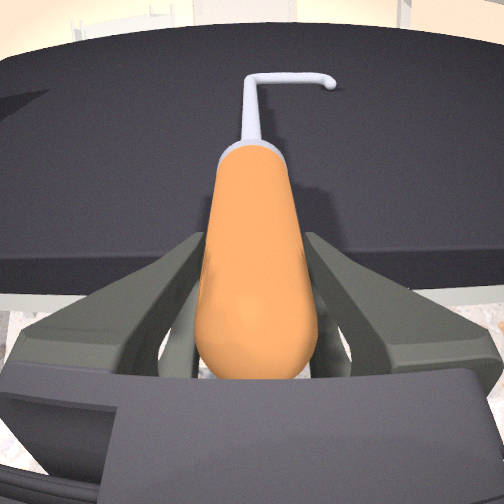

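Request:
execute_actions(
  actions=[
    {"arm2":{"joints":{"joint4_rad":0.70,"gripper_m":0.093}}},
  ],
  cameras=[],
)

Request:
execute_actions(
  actions=[
    {"arm2":{"joints":{"joint2_rad":2.1,"joint4_rad":0.4}}},
  ],
  cameras=[],
)

Request:
execute_actions(
  actions=[
    {"arm2":{"joints":{"joint1_rad":0.2,"joint2_rad":0.8,"joint3_rad":1.0,"joint4_rad":0,"joint5_rad":0}},"arm3":{"joints":{"joint1_rad":0.3,"joint5_rad":0.727}}},
  ],
  cameras=[],
)

Request:
execute_actions(
  actions=[
    {"arm3":{"joints":{"joint1_rad":0.79,"joint2_rad":2.45,"joint3_rad":2.1,"joint4_rad":0.4}}},
  ],
  cameras=["arm3_cam_wrist"],
)

Request:
execute_actions(
  actions=[
    {"arm3":{"joints":{"joint2_rad":2.71,"joint3_rad":2.09,"joint4_rad":0.62}}},
  ],
  cameras=["arm3_cam_wrist"],
)

Scene clock: 106.13 s.
Joint torques (N m, as the arm reports them, + toward a larger angle): arm1=[0.19 5.75 9.38 1.62 0.13 0.02] | arm2=[ -1.21 -20.47   9.13   1.47   0.2   -0.2 ] | arm3=[-0.54 -8.32 11.53  1.71 -0.11  0.01]
arm1.joint_positions: joint1_rad=+0.239 joint2_rad=+0.368 joint3_rad=+1.337 joint4_rad=-1.191 joint5_rad=-0.052 joint6_rad=+0.476 gripper_m=+0.094
arm1.joint_status: not commanded
arm1.hand: x=-0.9680 y=+0.1360 z=+1.3540 quat_wxyz=(-0.277, +0.456, -0.634, -0.560) (m; scene frame)
arm2.joint_positions: joint1_rad=-0.782 joint2_rad=+2.485 joint3_rad=+1.779 joint4_rad=+0.699 joint5_rad=-0.640 joint6_rad=+0.010 gripper_m=+0.093
arm2.joint_status: all done
arm2.hand: x=+0.4329 y=+0.7576 z=+0.8090 quat_wxyz=(-0.496, +0.498, -0.504, -0.502) (m; scene frame)
arm3.joint_positions: joint1_rad=-0.295 joint2_rad=+1.183 joint3_rad=+0.993 joint4_rad=+0.301 joint5_rad=+0.002 joint6_rad=+0.008 gripper_m=+0.093
arm3.joint_status: not commanded
arm3.hand: x=+1.1349 y=+0.5412 z=+1.2357 quat_wxyz=(-0.609, +0.384, -0.548, -0.426) (m; scene frame)
pictures: none
No camera images: the call's "cameras" was empty. Leave "cameras" out to get every camera's image.

Scene clock: 107.77 s.
Joint torques (N m, as the arm reports them, + toward a larger angle): arm1=[0.21 5.77 9.37 1.62 0.13 0.02] | arm2=[ -1.01 -18.54   9.71   1.38   0.21  -0.2 ] | arm3=[-0.09 -8.67 11.79  1.65 -0.07  0.05]
arm1.joint_positions: joint1_rad=+0.239 joint2_rad=+0.368 joint3_rad=+1.337 joint4_rad=-1.191 joint5_rad=-0.052 joint6_rad=+0.476 gripper_m=+0.094
arm1.joint_status: not commanded
arm1.hand: x=-0.9680 y=+0.1360 z=+1.3540 quat_wxyz=(-0.277, +0.456, -0.634, -0.560) (m; scene frame)
arm2.joint_positions: joint1_rad=-0.782 joint2_rad=+2.115 joint3_rad=+1.790 joint4_rad=+0.402 joint5_rad=-0.639 joint6_rad=+0.010 gripper_m=+0.093
arm2.joint_status: all done
arm2.hand: x=+0.4229 y=+0.7441 z=+1.0645 quat_wxyz=(-0.525, +0.493, -0.475, -0.506) (m; scene frame)
arm3.joint_positions: joint1_rad=-0.295 joint2_rad=+1.183 joint3_rad=+0.993 joint4_rad=+0.301 joint5_rad=+0.002 joint6_rad=+0.008 gripper_m=+0.093
arm3.joint_status: not commanded
arm3.hand: x=+1.1349 y=+0.5412 z=+1.2357 quat_wxyz=(-0.609, +0.384, -0.548, -0.426) (m; scene frame)
pictures: none
No camera images: the call's "cameras" was empty. Leave "cameras" out to get every camera's image.

Scene clock: 109.67 s.
Joint torques (N m, as the arm reports them, + toward a larger angle): arm1=[0.19 5.74 9.38 1.62 0.14 0.02] | arm2=[-0.53 -1.67  9.57  1.35  0.22 -0.19] | arm3=[ 1.24 -7.42 11.56  1.37  0.09 -0.03]
arm1.joint_positions: joint1_rad=+0.239 joint2_rad=+0.368 joint3_rad=+1.337 joint4_rad=-1.191 joint5_rad=-0.052 joint6_rad=+0.476 gripper_m=+0.094
arm1.joint_status: not commanded
arm1.hand: x=-0.9680 y=+0.1360 z=+1.3540 quat_wxyz=(-0.277, +0.456, -0.634, -0.560) (m; scene frame)
arm2.joint_positions: joint1_rad=+0.198 joint2_rad=+0.797 joint3_rad=+0.997 joint4_rad=+0.004 joint5_rad=-0.005 joint6_rad=+0.009 gripper_m=+0.093
arm2.joint_status: all done
arm2.hand: x=-0.1435 y=+0.3980 z=+1.3241 quat_wxyz=(-0.444, +0.515, -0.365, -0.636) (m; scene frame)
arm3.joint_positions: joint1_rad=+0.297 joint2_rad=+1.183 joint3_rad=+0.993 joint4_rad=+0.301 joint5_rad=+0.724 joint6_rad=+0.008 gripper_m=+0.093
arm3.joint_status: all done
arm3.hand: x=+0.9284 y=+0.5447 z=+1.2296 quat_wxyz=(-0.614, +0.330, -0.593, -0.402) (m; scene frame)
pictures: none
No camera images: the call's "cameras" was empty. Leave "cameras" out to get every camera's image.

Scene clock: 111.57 s.
Joint torques (N m, as the arm reports them, + toward a larger angle): arm1=[0.19 5.74 9.36 1.62 0.13 0.02] | arm2=[-0.33 -1.26  9.63  1.38  0.22 -0.2 ] | arm3=[  0.2  -24.94  13.39   1.62   0.07   0.02]
arm1.joint_positions: joint1_rad=+0.239 joint2_rad=+0.368 joint3_rad=+1.337 joint4_rad=-1.191 joint5_rad=-0.052 joint6_rad=+0.476 gripper_m=+0.094
arm1.joint_status: not commanded
arm1.hand: x=-0.9680 y=+0.1360 z=+1.3540 quat_wxyz=(-0.277, +0.456, -0.634, -0.560) (m; scene frame)
arm2.joint_positions: joint1_rad=+0.198 joint2_rad=+0.797 joint3_rad=+0.997 joint4_rad=+0.004 joint5_rad=-0.005 joint6_rad=+0.009 gripper_m=+0.093
arm2.joint_status: not commanded
arm2.hand: x=-0.1435 y=+0.3980 z=+1.3241 quat_wxyz=(-0.444, +0.515, -0.365, -0.636) (m; scene frame)
arm3.joint_positions: joint1_rad=+0.797 joint2_rad=+2.445 joint3_rad=+2.065 joint4_rad=+0.395 joint5_rad=+0.725 joint6_rad=+0.008 gripper_m=+0.093
arm3.joint_status: all done
arm3.hand: x=+0.4100 y=+0.7614 z=+0.9497 quat_wxyz=(-0.493, +0.501, -0.498, -0.508) (m; scene frame)
pictures: arm3_cam_wrist
camera_calibration (this result's frames):
arm3_cam_wrist: T_world_to_cam=[[0.998927, 0.0447576, -0.0119252, -0.426776], [0.0164688, -0.583831, -0.811708, 1.21366], [-0.0432924, 0.810641, -0.583941, 0.079369], [0, 0, 0, 1]] pos_world=[0.409767, 0.663335, 1.0264]
Images, in order (width x height): arm3_cam_wrist 504x504.

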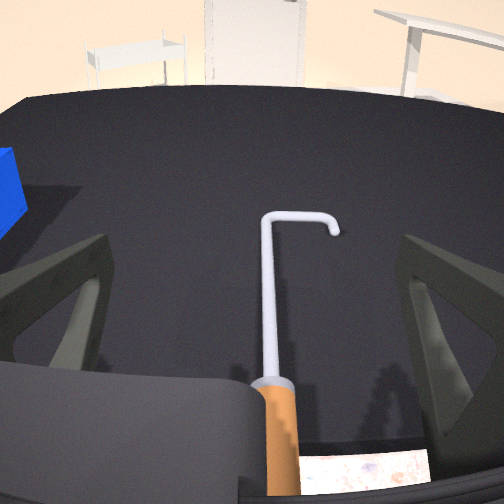

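Scene clock: 112.80 s.
Joint torques (N m, as the arm reports them, + toward a larger angle): arm1=[0.16 5.78 9.37 1.62 0.13 0.02] | arm2=[-0.47 -1.35  9.6   1.35  0.22 -0.19] | arm3=[  0.98 -25.76  10.79   1.86   0.1    0.02]
arm1.joint_positions: joint1_rad=+0.239 joint2_rad=+0.368 joint3_rad=+1.337 joint4_rad=-1.191 joint5_rad=-0.052 joint6_rad=+0.476 gripper_m=+0.094
arm1.joint_status: not commanded
arm1.hand: x=-0.9680 y=+0.1360 z=+1.3540 quat_wxyz=(-0.277, +0.456, -0.634, -0.560) (m; scene frame)
arm2.joint_positions: joint1_rad=+0.198 joint2_rad=+0.797 joint3_rad=+0.997 joint4_rad=+0.004 joint5_rad=-0.005 joint6_rad=+0.009 gripper_m=+0.093
arm2.joint_status: not commanded
arm2.hand: x=-0.1435 y=+0.3980 z=+1.3241 quat_wxyz=(-0.444, +0.515, -0.365, -0.636) (m; scene frame)
arm3.joint_positions: joint1_rad=+0.797 joint2_rad=+2.714 joint3_rad=+2.068 joint4_rad=+0.609 joint5_rad=+0.725 joint6_rad=+0.008 gripper_m=+0.093
arm3.joint_status: all done
arm3.hand: x=+0.4187 y=+0.7515 z=+0.7559 quat_wxyz=(-0.492, +0.519, -0.499, -0.490) (m; scene frame)
pictures: arm3_cam_wrist
camera_calibration (this result's frames):
arm3_cam_wrist: T_world_to_cam=[[0.998772, 0.0450133, 0.0207064, -0.462104], [0.0440022, -0.613713, -0.788302, 1.04368], [-0.0227762, 0.788245, -0.61494, 0.00635622], [0, 0, 0, 1]] pos_world=[0.415757, 0.656311, 0.836213]
Images, in order (width x height): arm3_cam_wrist 504x504.

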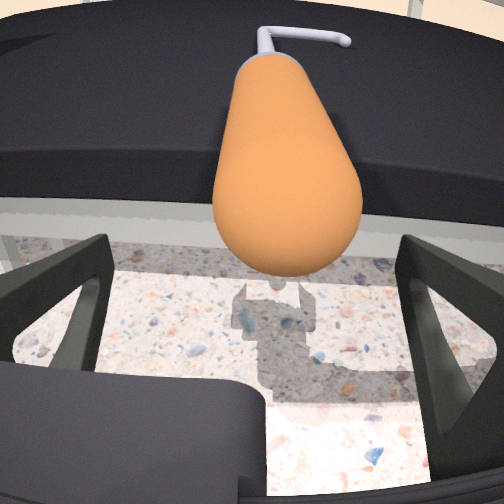

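Request:
execute_actions(
  actions=[
    {"arm3":{"joints":{"joint1_rad":0.78,"joint2_rad":2.665,"joint3_rad":2.115}}},
  ],
  cameras=["arm3_cam_wrist"],
)

Scene clock: 114.20 s.
Joint torques (N m, as the arm reports them, + toward a larger angle): arm1=[0.15 5.73 9.37 1.62 0.13 0.02] | arm2=[-0.49 -1.3   9.62  1.35  0.22 -0.19] | arm3=[ -0.12 -26.22  12.38   1.81   0.1    0.01]
arm1.joint_positions: joint1_rad=+0.239 joint2_rad=+0.368 joint3_rad=+1.337 joint4_rad=-1.191 joint5_rad=-0.052 joint6_rad=+0.476 gripper_m=+0.094
arm1.joint_status: not commanded
arm1.hand: x=-0.9680 y=+0.1360 z=+1.3540 quat_wxyz=(-0.277, +0.456, -0.634, -0.560) (m; scene frame)
arm2.joint_positions: joint1_rad=+0.198 joint2_rad=+0.797 joint3_rad=+0.997 joint4_rad=+0.004 joint5_rad=-0.005 joint6_rad=+0.009 gripper_m=+0.093
arm2.joint_status: not commanded
arm2.hand: x=-0.1435 y=+0.3980 z=+1.3241 quat_wxyz=(-0.444, +0.515, -0.365, -0.636) (m; scene frame)
arm3.joint_positions: joint1_rad=+0.790 joint2_rad=+2.680 joint3_rad=+2.080 joint4_rad=+0.609 joint5_rad=+0.725 joint6_rad=+0.008 gripper_m=+0.093
arm3.joint_status: all done
arm3.hand: x=+0.4192 y=+0.7607 z=+0.7919 quat_wxyz=(-0.494, +0.501, -0.500, -0.504) (m; scene frame)
pictures: arm3_cam_wrist
camera_calibration (this result's frames):
arm3_cam_wrist: T_world_to_cam=[[0.999259, 0.0374881, -0.00866736, -0.435032], [0.0149955, -0.586879, -0.809536, 1.08626], [-0.0354346, 0.808806, -0.587006, -0.0112278], [0, 0, 0, 1]] pos_world=[0.418023, 0.662892, 0.869004]
Images, in order (width x height): arm3_cam_wrist 504x504.

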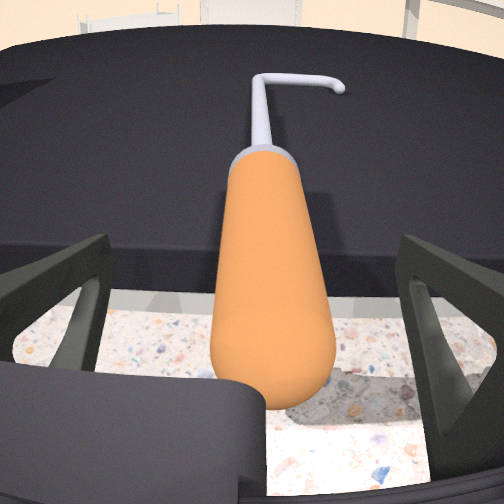

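Request:
execute_actions(
  actions=[
    {"arm3":{"joints":{"gripper_m":0}}},
  ],
  cameras=[],
)

Request:
execute_actions(
  actions=[
    {"arm3":{"joints":{"joint2_rad":2.58,"joint4_rad":0.575,"joint6_rad":0.7}}},
  ],
  cameras=[],
)

Request:
execute_actions(
  actions=[
    {"arm3":{"joints":{"joint2_rad":2.53,"joint4_rad":0.53,"joint6_rad":1.57}}},
  ],
  cameras=["arm3_cam_wrist"],
)

Request:
execute_actions(
  actions=[
    {"arm3":{"joints":{"joint2_rad":2.0,"joint3_rad":1.68,"joint4_rad":0.5}}},
  ],
  cameras=["arm3_cam_wrist"],
)

Scene clock: 115.23 s.
Joint torques (N m, as the arm reports them, + toward a larger angle): arm1=[0.2  5.77 9.38 1.62 0.13 0.02] | arm2=[-0.5  -1.33  9.61  1.4   0.22 -0.19] | arm3=[ -0.14 -26.8   12.26   1.79   0.01  -0.03]
arm1.joint_positions: joint1_rad=+0.239 joint2_rad=+0.368 joint3_rad=+1.337 joint4_rad=-1.191 joint5_rad=-0.052 joint6_rad=+0.476 gripper_m=+0.094
arm1.joint_status: not commanded
arm1.hand: x=-0.9680 y=+0.1360 z=+1.3540 quat_wxyz=(-0.277, +0.456, -0.634, -0.560) (m; scene frame)
arm2.joint_positions: joint1_rad=+0.198 joint2_rad=+0.797 joint3_rad=+0.997 joint4_rad=+0.004 joint5_rad=-0.005 joint6_rad=+0.009 gripper_m=+0.093
arm2.joint_status: not commanded
arm2.hand: x=-0.1435 y=+0.3980 z=+1.3241 quat_wxyz=(-0.444, +0.515, -0.365, -0.636) (m; scene frame)
arm3.joint_positions: joint1_rad=+0.790 joint2_rad=+2.680 joint3_rad=+2.080 joint4_rad=+0.610 joint5_rad=+0.727 joint6_rad=+0.008 gripper_m=+0.029
arm3.joint_status: gripper_m off_target (ended at +0.029, target +0.000)
arm3.hand: x=+0.4199 y=+0.7609 z=+0.7920 quat_wxyz=(-0.495, +0.501, -0.500, -0.504) (m; scene frame)
pictures: none
No camera images: the call's "cameras" was empty. Leave "cameras" out to get every camera's image.

Scene clock: 116.90 s.
Joint torques (N m, as the arm reports them, + toward a larger angle): arm1=[0.16 5.76 9.38 1.62 0.13 0.02] | arm2=[-0.5  -1.25  9.59  1.36  0.22 -0.19] | arm3=[  0.03 -28.04  12.47   1.87  -0.27   0.32]
arm1.joint_positions: joint1_rad=+0.239 joint2_rad=+0.368 joint3_rad=+1.337 joint4_rad=-1.191 joint5_rad=-0.052 joint6_rad=+0.476 gripper_m=+0.094
arm1.joint_status: not commanded
arm1.hand: x=-0.9680 y=+0.1360 z=+1.3540 quat_wxyz=(-0.277, +0.456, -0.634, -0.560) (m; scene frame)
arm2.joint_positions: joint1_rad=+0.198 joint2_rad=+0.797 joint3_rad=+0.997 joint4_rad=+0.004 joint5_rad=-0.005 joint6_rad=+0.009 gripper_m=+0.093
arm2.joint_status: not commanded
arm2.hand: x=-0.1435 y=+0.3980 z=+1.3241 quat_wxyz=(-0.444, +0.515, -0.365, -0.636) (m; scene frame)
arm3.joint_positions: joint1_rad=+0.786 joint2_rad=+2.626 joint3_rad=+2.080 joint4_rad=+0.565 joint5_rad=+0.732 joint6_rad=+0.671 gripper_m=+0.029
arm3.joint_status: all done
arm3.hand: x=+0.4198 y=+0.7666 z=+0.8308 quat_wxyz=(-0.306, +0.305, -0.636, -0.640) (m; scene frame)
pictures: none
No camera images: the call's "cameras" was empty. Leave "cameras" out to get every camera's image.

Scene clock: 118.70 s.
Joint torques (N m, as the arm reports them, + toward a larger angle): arm1=[0.18 5.78 9.37 1.63 0.14 0.02] | arm2=[-0.44 -1.4   9.63  1.38  0.22 -0.19] | arm3=[  0.13 -28.98  12.65   1.82  -0.18   0.13]
arm1.joint_positions: joint1_rad=+0.239 joint2_rad=+0.368 joint3_rad=+1.337 joint4_rad=-1.191 joint5_rad=-0.052 joint6_rad=+0.476 gripper_m=+0.094
arm1.joint_status: not commanded
arm1.hand: x=-0.9680 y=+0.1360 z=+1.3540 quat_wxyz=(-0.277, +0.456, -0.634, -0.560) (m; scene frame)
arm2.joint_positions: joint1_rad=+0.198 joint2_rad=+0.797 joint3_rad=+0.997 joint4_rad=+0.004 joint5_rad=-0.005 joint6_rad=+0.009 gripper_m=+0.093
arm2.joint_status: not commanded
arm2.hand: x=-0.1435 y=+0.3980 z=+1.3241 quat_wxyz=(-0.444, +0.515, -0.365, -0.636) (m; scene frame)
arm3.joint_positions: joint1_rad=+0.784 joint2_rad=+2.583 joint3_rad=+2.080 joint4_rad=+0.516 joint5_rad=+0.731 joint6_rad=+1.552 gripper_m=+0.029
arm3.joint_status: all done
arm3.hand: x=+0.4193 y=+0.7697 z=+0.8593 quat_wxyz=(-0.006, +0.006, -0.707, -0.707) (m; scene frame)
pictures: arm3_cam_wrist
camera_calibration (this result's frames):
arm3_cam_wrist: T_world_to_cam=[[0.0161328, 0.0266444, -0.999515, 0.837116], [-0.810643, -0.584838, -0.0286745, 0.819717], [-0.585318, 0.810713, 0.012164, -0.264699], [0, 0, 0, 1]] pos_world=[0.49606, 0.671691, 0.863435]
Images, in order (width x height): arm3_cam_wrist 504x504.

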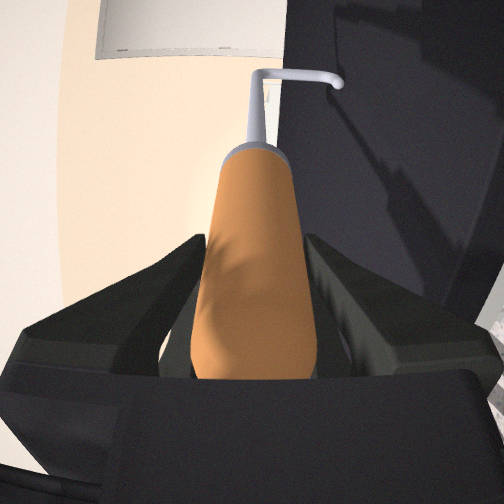

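Scene clock: 120.20 s.
Joint torques (N m, as the arm reports them, + toward a larger angle): arm1=[0.2  5.76 9.38 1.63 0.13 0.02] | arm2=[-0.47 -1.44  9.61  1.39  0.22 -0.19] | arm3=[  0.11 -20.81  12.74   2.52  -0.15   0.11]
arm1.joint_positions: joint1_rad=+0.239 joint2_rad=+0.368 joint3_rad=+1.337 joint4_rad=-1.191 joint5_rad=-0.052 joint6_rad=+0.476 gripper_m=+0.094
arm1.joint_status: not commanded
arm1.hand: x=-0.9680 y=+0.1360 z=+1.3540 quat_wxyz=(-0.277, +0.456, -0.634, -0.560) (m; scene frame)
arm2.joint_positions: joint1_rad=+0.198 joint2_rad=+0.797 joint3_rad=+0.997 joint4_rad=+0.004 joint5_rad=-0.005 joint6_rad=+0.009 gripper_m=+0.093
arm2.joint_status: not commanded
arm2.hand: x=-0.1435 y=+0.3980 z=+1.3241 quat_wxyz=(-0.444, +0.515, -0.365, -0.636) (m; scene frame)
arm3.joint_positions: joint1_rad=+0.784 joint2_rad=+1.999 joint3_rad=+1.652 joint4_rad=+0.476 joint5_rad=+0.728 joint6_rad=+1.556 gripper_m=+0.029
arm3.joint_status: all done
arm3.hand: x=+0.4940 y=+0.6863 z=+1.1111 quat_wxyz=(+0.023, -0.022, -0.675, -0.737) (m; scene frame)
pictures: arm3_cam_wrist
camera_calibration (this result's frames):
arm3_cam_wrist: T_world_to_cam=[[-0.0644866, 0.112786, -0.991524, 1.06172], [-0.810602, -0.585433, -0.0138735, 0.822691], [-0.582036, 0.802837, 0.129178, -0.282737], [0, 0, 0, 1]] pos_world=[0.570779, 0.588874, 1.10066]
Images, in order (width x height): arm3_cam_wrist 504x504.

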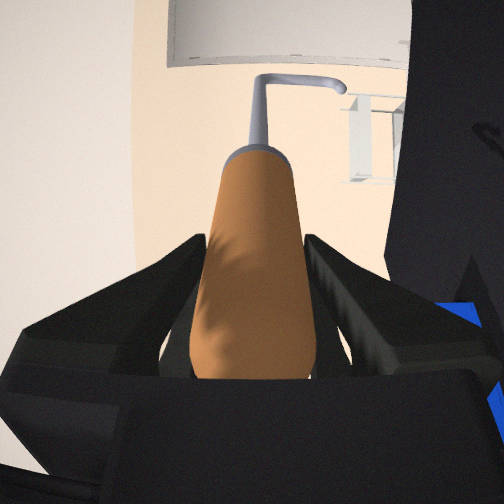

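Request:
execute_actions(
  actions=[
    {"arm3":{"joints":{"joint1_rad":0.36,"joint5_rad":0.3}}},
  ],
  cameras=[],
)

Request:
execute_actions(
  actions=[
    {"arm3":{"joints":{"joint1_rad":-0.07,"joint5_rad":-0.13}}},
  ],
  cameras=[],
)

Request:
execute_actions(
  actions=[
    {"arm3":{"joints":{"joint1_rad":-0.5,"joint5_rad":-0.553,"joint3_rad":1.635}}},
  ],
  cameras=[],
)

Request:
execute_actions(
  actions=[
    {"arm3":{"joints":{"joint2_rad":2.33,"joint4_rad":0.77}}},
  ],
  cameras=["arm3_cam_wrist"],
)

Scene clock: 122.43 s.
Joint torques (N m, as the arm reports them, + toward a larger angle): arm1=[0.2  5.75 9.36 1.62 0.14 0.01] | arm2=[-0.48 -1.33  9.59  1.37  0.22 -0.18] | arm3=[ -0.07 -20.65  12.94   2.53  -0.13   0.11]
arm1.joint_positions: joint1_rad=+0.239 joint2_rad=+0.368 joint3_rad=+1.337 joint4_rad=-1.191 joint5_rad=-0.052 joint6_rad=+0.476 gripper_m=+0.094
arm1.joint_status: not commanded
arm1.hand: x=-0.9680 y=+0.1360 z=+1.3540 quat_wxyz=(-0.277, +0.456, -0.634, -0.560) (m; scene frame)
arm2.joint_positions: joint1_rad=+0.198 joint2_rad=+0.797 joint3_rad=+0.997 joint4_rad=+0.004 joint5_rad=-0.005 joint6_rad=+0.009 gripper_m=+0.093
arm2.joint_status: not commanded
arm2.hand: x=-0.1435 y=+0.3980 z=+1.3241 quat_wxyz=(-0.444, +0.515, -0.365, -0.636) (m; scene frame)
arm3.joint_positions: joint1_rad=+0.366 joint2_rad=+2.000 joint3_rad=+1.652 joint4_rad=+0.475 joint5_rad=+0.301 joint6_rad=+1.556 gripper_m=+0.029
arm3.joint_status: all done
arm3.hand: x=+0.7349 y=+0.8253 z=+1.1150 quat_wxyz=(+0.010, -0.002, -0.667, -0.745) (m; scene frame)
pictures: none
No camera images: the call's "cameras" was empty. Leave "cameras" out to get every camera's image.

Scene clock: 124.43 s.
Joint torques (N m, as the arm reports them, + toward a larger angle): arm1=[0.2  5.76 9.38 1.62 0.13 0.02] | arm2=[-0.41 -1.27  9.63  1.39  0.22 -0.19] | arm3=[ -0.62 -20.63  12.85   2.52   0.     0.12]
arm1.joint_positions: joint1_rad=+0.239 joint2_rad=+0.368 joint3_rad=+1.337 joint4_rad=-1.191 joint5_rad=-0.052 joint6_rad=+0.476 gripper_m=+0.094
arm1.joint_status: not commanded
arm1.hand: x=-0.9680 y=+0.1360 z=+1.3540 quat_wxyz=(-0.277, +0.456, -0.634, -0.560) (m; scene frame)
arm2.joint_positions: joint1_rad=+0.198 joint2_rad=+0.797 joint3_rad=+0.997 joint4_rad=+0.004 joint5_rad=-0.005 joint6_rad=+0.009 gripper_m=+0.093
arm2.joint_status: not commanded
arm2.hand: x=-0.1435 y=+0.3980 z=+1.3241 quat_wxyz=(-0.444, +0.515, -0.365, -0.636) (m; scene frame)
arm3.joint_positions: joint1_rad=-0.064 joint2_rad=+2.000 joint3_rad=+1.652 joint4_rad=+0.474 joint5_rad=-0.131 joint6_rad=+1.556 gripper_m=+0.029
arm3.joint_status: all done
arm3.hand: x=+1.0207 y=+0.8529 z=+1.1171 quat_wxyz=(-0.009, +0.017, -0.665, -0.747) (m; scene frame)
pictures: none
No camera images: the call's "cameras" was empty. Leave "cameras" out to get every camera's image.

Scene clock: 126.33 s.
Joint torques (N m, as the arm reports them, + toward a larger angle): arm1=[0.19 5.78 9.38 1.62 0.13 0.02] | arm2=[-0.47 -1.39  9.6   1.38  0.22 -0.18] | arm3=[ -0.81 -21.07  13.18   2.45   0.06   0.1 ]
arm1.joint_positions: joint1_rad=+0.239 joint2_rad=+0.368 joint3_rad=+1.337 joint4_rad=-1.191 joint5_rad=-0.052 joint6_rad=+0.476 gripper_m=+0.094
arm1.joint_status: not commanded
arm1.hand: x=-0.9680 y=+0.1360 z=+1.3540 quat_wxyz=(-0.277, +0.456, -0.634, -0.560) (m; scene frame)
arm2.joint_positions: joint1_rad=+0.198 joint2_rad=+0.797 joint3_rad=+0.997 joint4_rad=+0.004 joint5_rad=-0.005 joint6_rad=+0.009 gripper_m=+0.093
arm2.joint_status: not commanded
arm2.hand: x=-0.1435 y=+0.3980 z=+1.3241 quat_wxyz=(-0.444, +0.515, -0.365, -0.636) (m; scene frame)
arm3.joint_positions: joint1_rad=-0.493 joint2_rad=+2.008 joint3_rad=+1.603 joint4_rad=+0.470 joint5_rad=-0.554 joint6_rad=+1.556 gripper_m=+0.029
arm3.joint_status: all done
arm3.hand: x=+1.2904 y=+0.7552 z=+1.0809 quat_wxyz=(-0.017, +0.022, -0.690, -0.723) (m; scene frame)
pictures: none
No camera images: the call's "cameras" was empty. Leave "cameras" out to get every camera's image.

Scene clock: 127.60 s.
Joint torques (N m, as the arm reports them, + toward a larger angle): arm1=[0.19 5.76 9.38 1.62 0.13 0.02] | arm2=[-0.56 -1.28  9.6   1.38  0.22 -0.19] | arm3=[ -0.56 -24.86  11.33   2.07  -0.03   0.09]
arm1.joint_positions: joint1_rad=+0.239 joint2_rad=+0.368 joint3_rad=+1.337 joint4_rad=-1.191 joint5_rad=-0.052 joint6_rad=+0.476 gripper_m=+0.094
arm1.joint_status: not commanded
arm1.hand: x=-0.9680 y=+0.1360 z=+1.3540 quat_wxyz=(-0.277, +0.456, -0.634, -0.560) (m; scene frame)
arm2.joint_positions: joint1_rad=+0.198 joint2_rad=+0.797 joint3_rad=+0.997 joint4_rad=+0.004 joint5_rad=-0.005 joint6_rad=+0.009 gripper_m=+0.093
arm2.joint_status: not commanded
arm2.hand: x=-0.1435 y=+0.3980 z=+1.3241 quat_wxyz=(-0.444, +0.515, -0.365, -0.636) (m; scene frame)
arm3.joint_positions: joint1_rad=-0.495 joint2_rad=+2.363 joint3_rad=+1.601 joint4_rad=+0.760 joint5_rad=-0.552 joint6_rad=+1.562 gripper_m=+0.029
arm3.joint_status: all done
arm3.hand: x=+1.3042 y=+0.7707 z=+0.8564 quat_wxyz=(-0.003, +0.006, -0.711, -0.703) (m; scene frame)
pictures: arm3_cam_wrist
camera_calibration (this result's frames):
arm3_cam_wrist: T_world_to_cam=[[0.0129891, 0.0153579, -0.999798, 0.833019], [-0.808505, -0.588164, -0.0195387, 1.52949], [-0.588345, 0.808596, 0.0047772, 0.264318], [0, 0, 0, 1]] pos_world=[1.38129, 0.673073, 0.861472]
Images, in order (width x height): arm3_cam_wrist 504x504.

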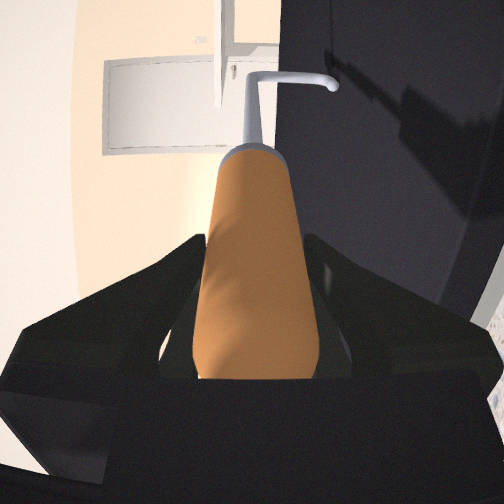

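Request:
execute_actions(
  actions=[
    {"arm3":{"joints":{"joint2_rad":2.41,"joint4_rad":0.81,"joint6_rad":0.7}}},
  ],
  cameras=[],
)

Request:
execute_actions(
  actions=[
    {"arm3":{"joints":{"joint2_rad":2.49,"joint4_rad":0.88,"joint6_rad":0}}},
  ],
  cameras=["arm3_cam_wrist"],
)

Scene clock: 129.60 s.
Joint torques (N m, as the arm reports them, + toward a larger angle): arm1=[0.17 5.76 9.37 1.62 0.13 0.02] | arm2=[-0.59 -1.4   9.59  1.34  0.23 -0.19] | arm3=[ -0.17 -21.02  11.2    2.53   0.19  -0.13]
arm1.joint_positions: joint1_rad=+0.239 joint2_rad=+0.368 joint3_rad=+1.337 joint4_rad=-1.191 joint5_rad=-0.052 joint6_rad=+0.476 gripper_m=+0.094
arm1.joint_status: not commanded
arm1.hand: x=-0.9680 y=+0.1360 z=+1.3540 quat_wxyz=(-0.277, +0.456, -0.634, -0.560) (m; scene frame)
arm2.joint_positions: joint1_rad=+0.198 joint2_rad=+0.797 joint3_rad=+0.997 joint4_rad=+0.004 joint5_rad=-0.005 joint6_rad=+0.009 gripper_m=+0.093
arm2.joint_status: not commanded
arm2.hand: x=-0.1435 y=+0.3980 z=+1.3241 quat_wxyz=(-0.444, +0.515, -0.365, -0.636) (m; scene frame)
arm3.joint_positions: joint1_rad=-0.495 joint2_rad=+2.386 joint3_rad=+1.601 joint4_rad=+0.787 joint5_rad=-0.558 joint6_rad=+0.709 gripper_m=+0.029
arm3.joint_status: all done
arm3.hand: x=+1.3027 y=+0.7696 z=+0.8438 quat_wxyz=(-0.294, +0.302, -0.643, -0.640) (m; scene frame)
pictures: none
No camera images: the call's "cameras" was empty. Leave "cameras" out to get every camera's image.

Scene clock: 131.23 s.
Joint torques (N m, as the arm reports them, + toward a larger angle): arm1=[0.19 5.75 9.38 1.63 0.13 0.01] | arm2=[-0.56 -1.4   9.63  1.37  0.22 -0.19] | arm3=[  0.1  -21.44  10.44   1.72   0.23  -0.01]
arm1.joint_positions: joint1_rad=+0.239 joint2_rad=+0.368 joint3_rad=+1.337 joint4_rad=-1.191 joint5_rad=-0.052 joint6_rad=+0.476 gripper_m=+0.094
arm1.joint_status: not commanded
arm1.hand: x=-0.9680 y=+0.1360 z=+1.3540 quat_wxyz=(-0.277, +0.456, -0.634, -0.560) (m; scene frame)
arm2.joint_positions: joint1_rad=+0.198 joint2_rad=+0.797 joint3_rad=+0.997 joint4_rad=+0.004 joint5_rad=-0.005 joint6_rad=+0.009 gripper_m=+0.093
arm2.joint_status: not commanded
arm2.hand: x=-0.1435 y=+0.3980 z=+1.3241 quat_wxyz=(-0.444, +0.515, -0.365, -0.636) (m; scene frame)
arm3.joint_positions: joint1_rad=-0.495 joint2_rad=+2.465 joint3_rad=+1.602 joint4_rad=+0.872 joint5_rad=-0.559 joint6_rad=+0.009 gripper_m=+0.029
arm3.joint_status: all done
arm3.hand: x=+1.2994 y=+0.7638 z=+0.7991 quat_wxyz=(-0.497, +0.503, -0.497, -0.502) (m; scene frame)
pictures: arm3_cam_wrist
camera_calibration (this result's frames):
arm3_cam_wrist: T_world_to_cam=[[0.999322, 0.0367939, 0.0015768, -1.32237], [0.0228561, -0.586061, -0.809945, 1.07022], [-0.0288769, 0.809431, -0.586504, 0.0122484], [0, 0, 0, 1]] pos_world=[1.29737, 0.665958, 0.876091]
Images, in order (width x height): arm3_cam_wrist 504x504.

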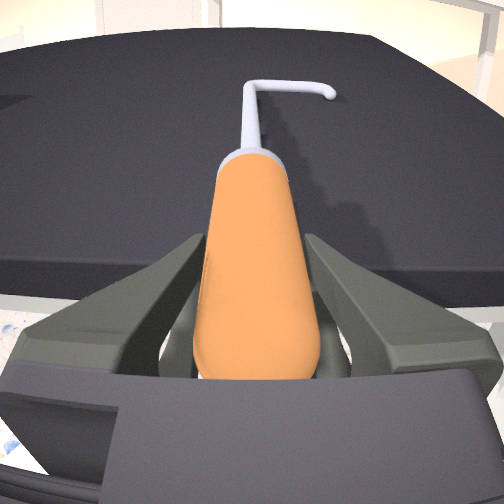

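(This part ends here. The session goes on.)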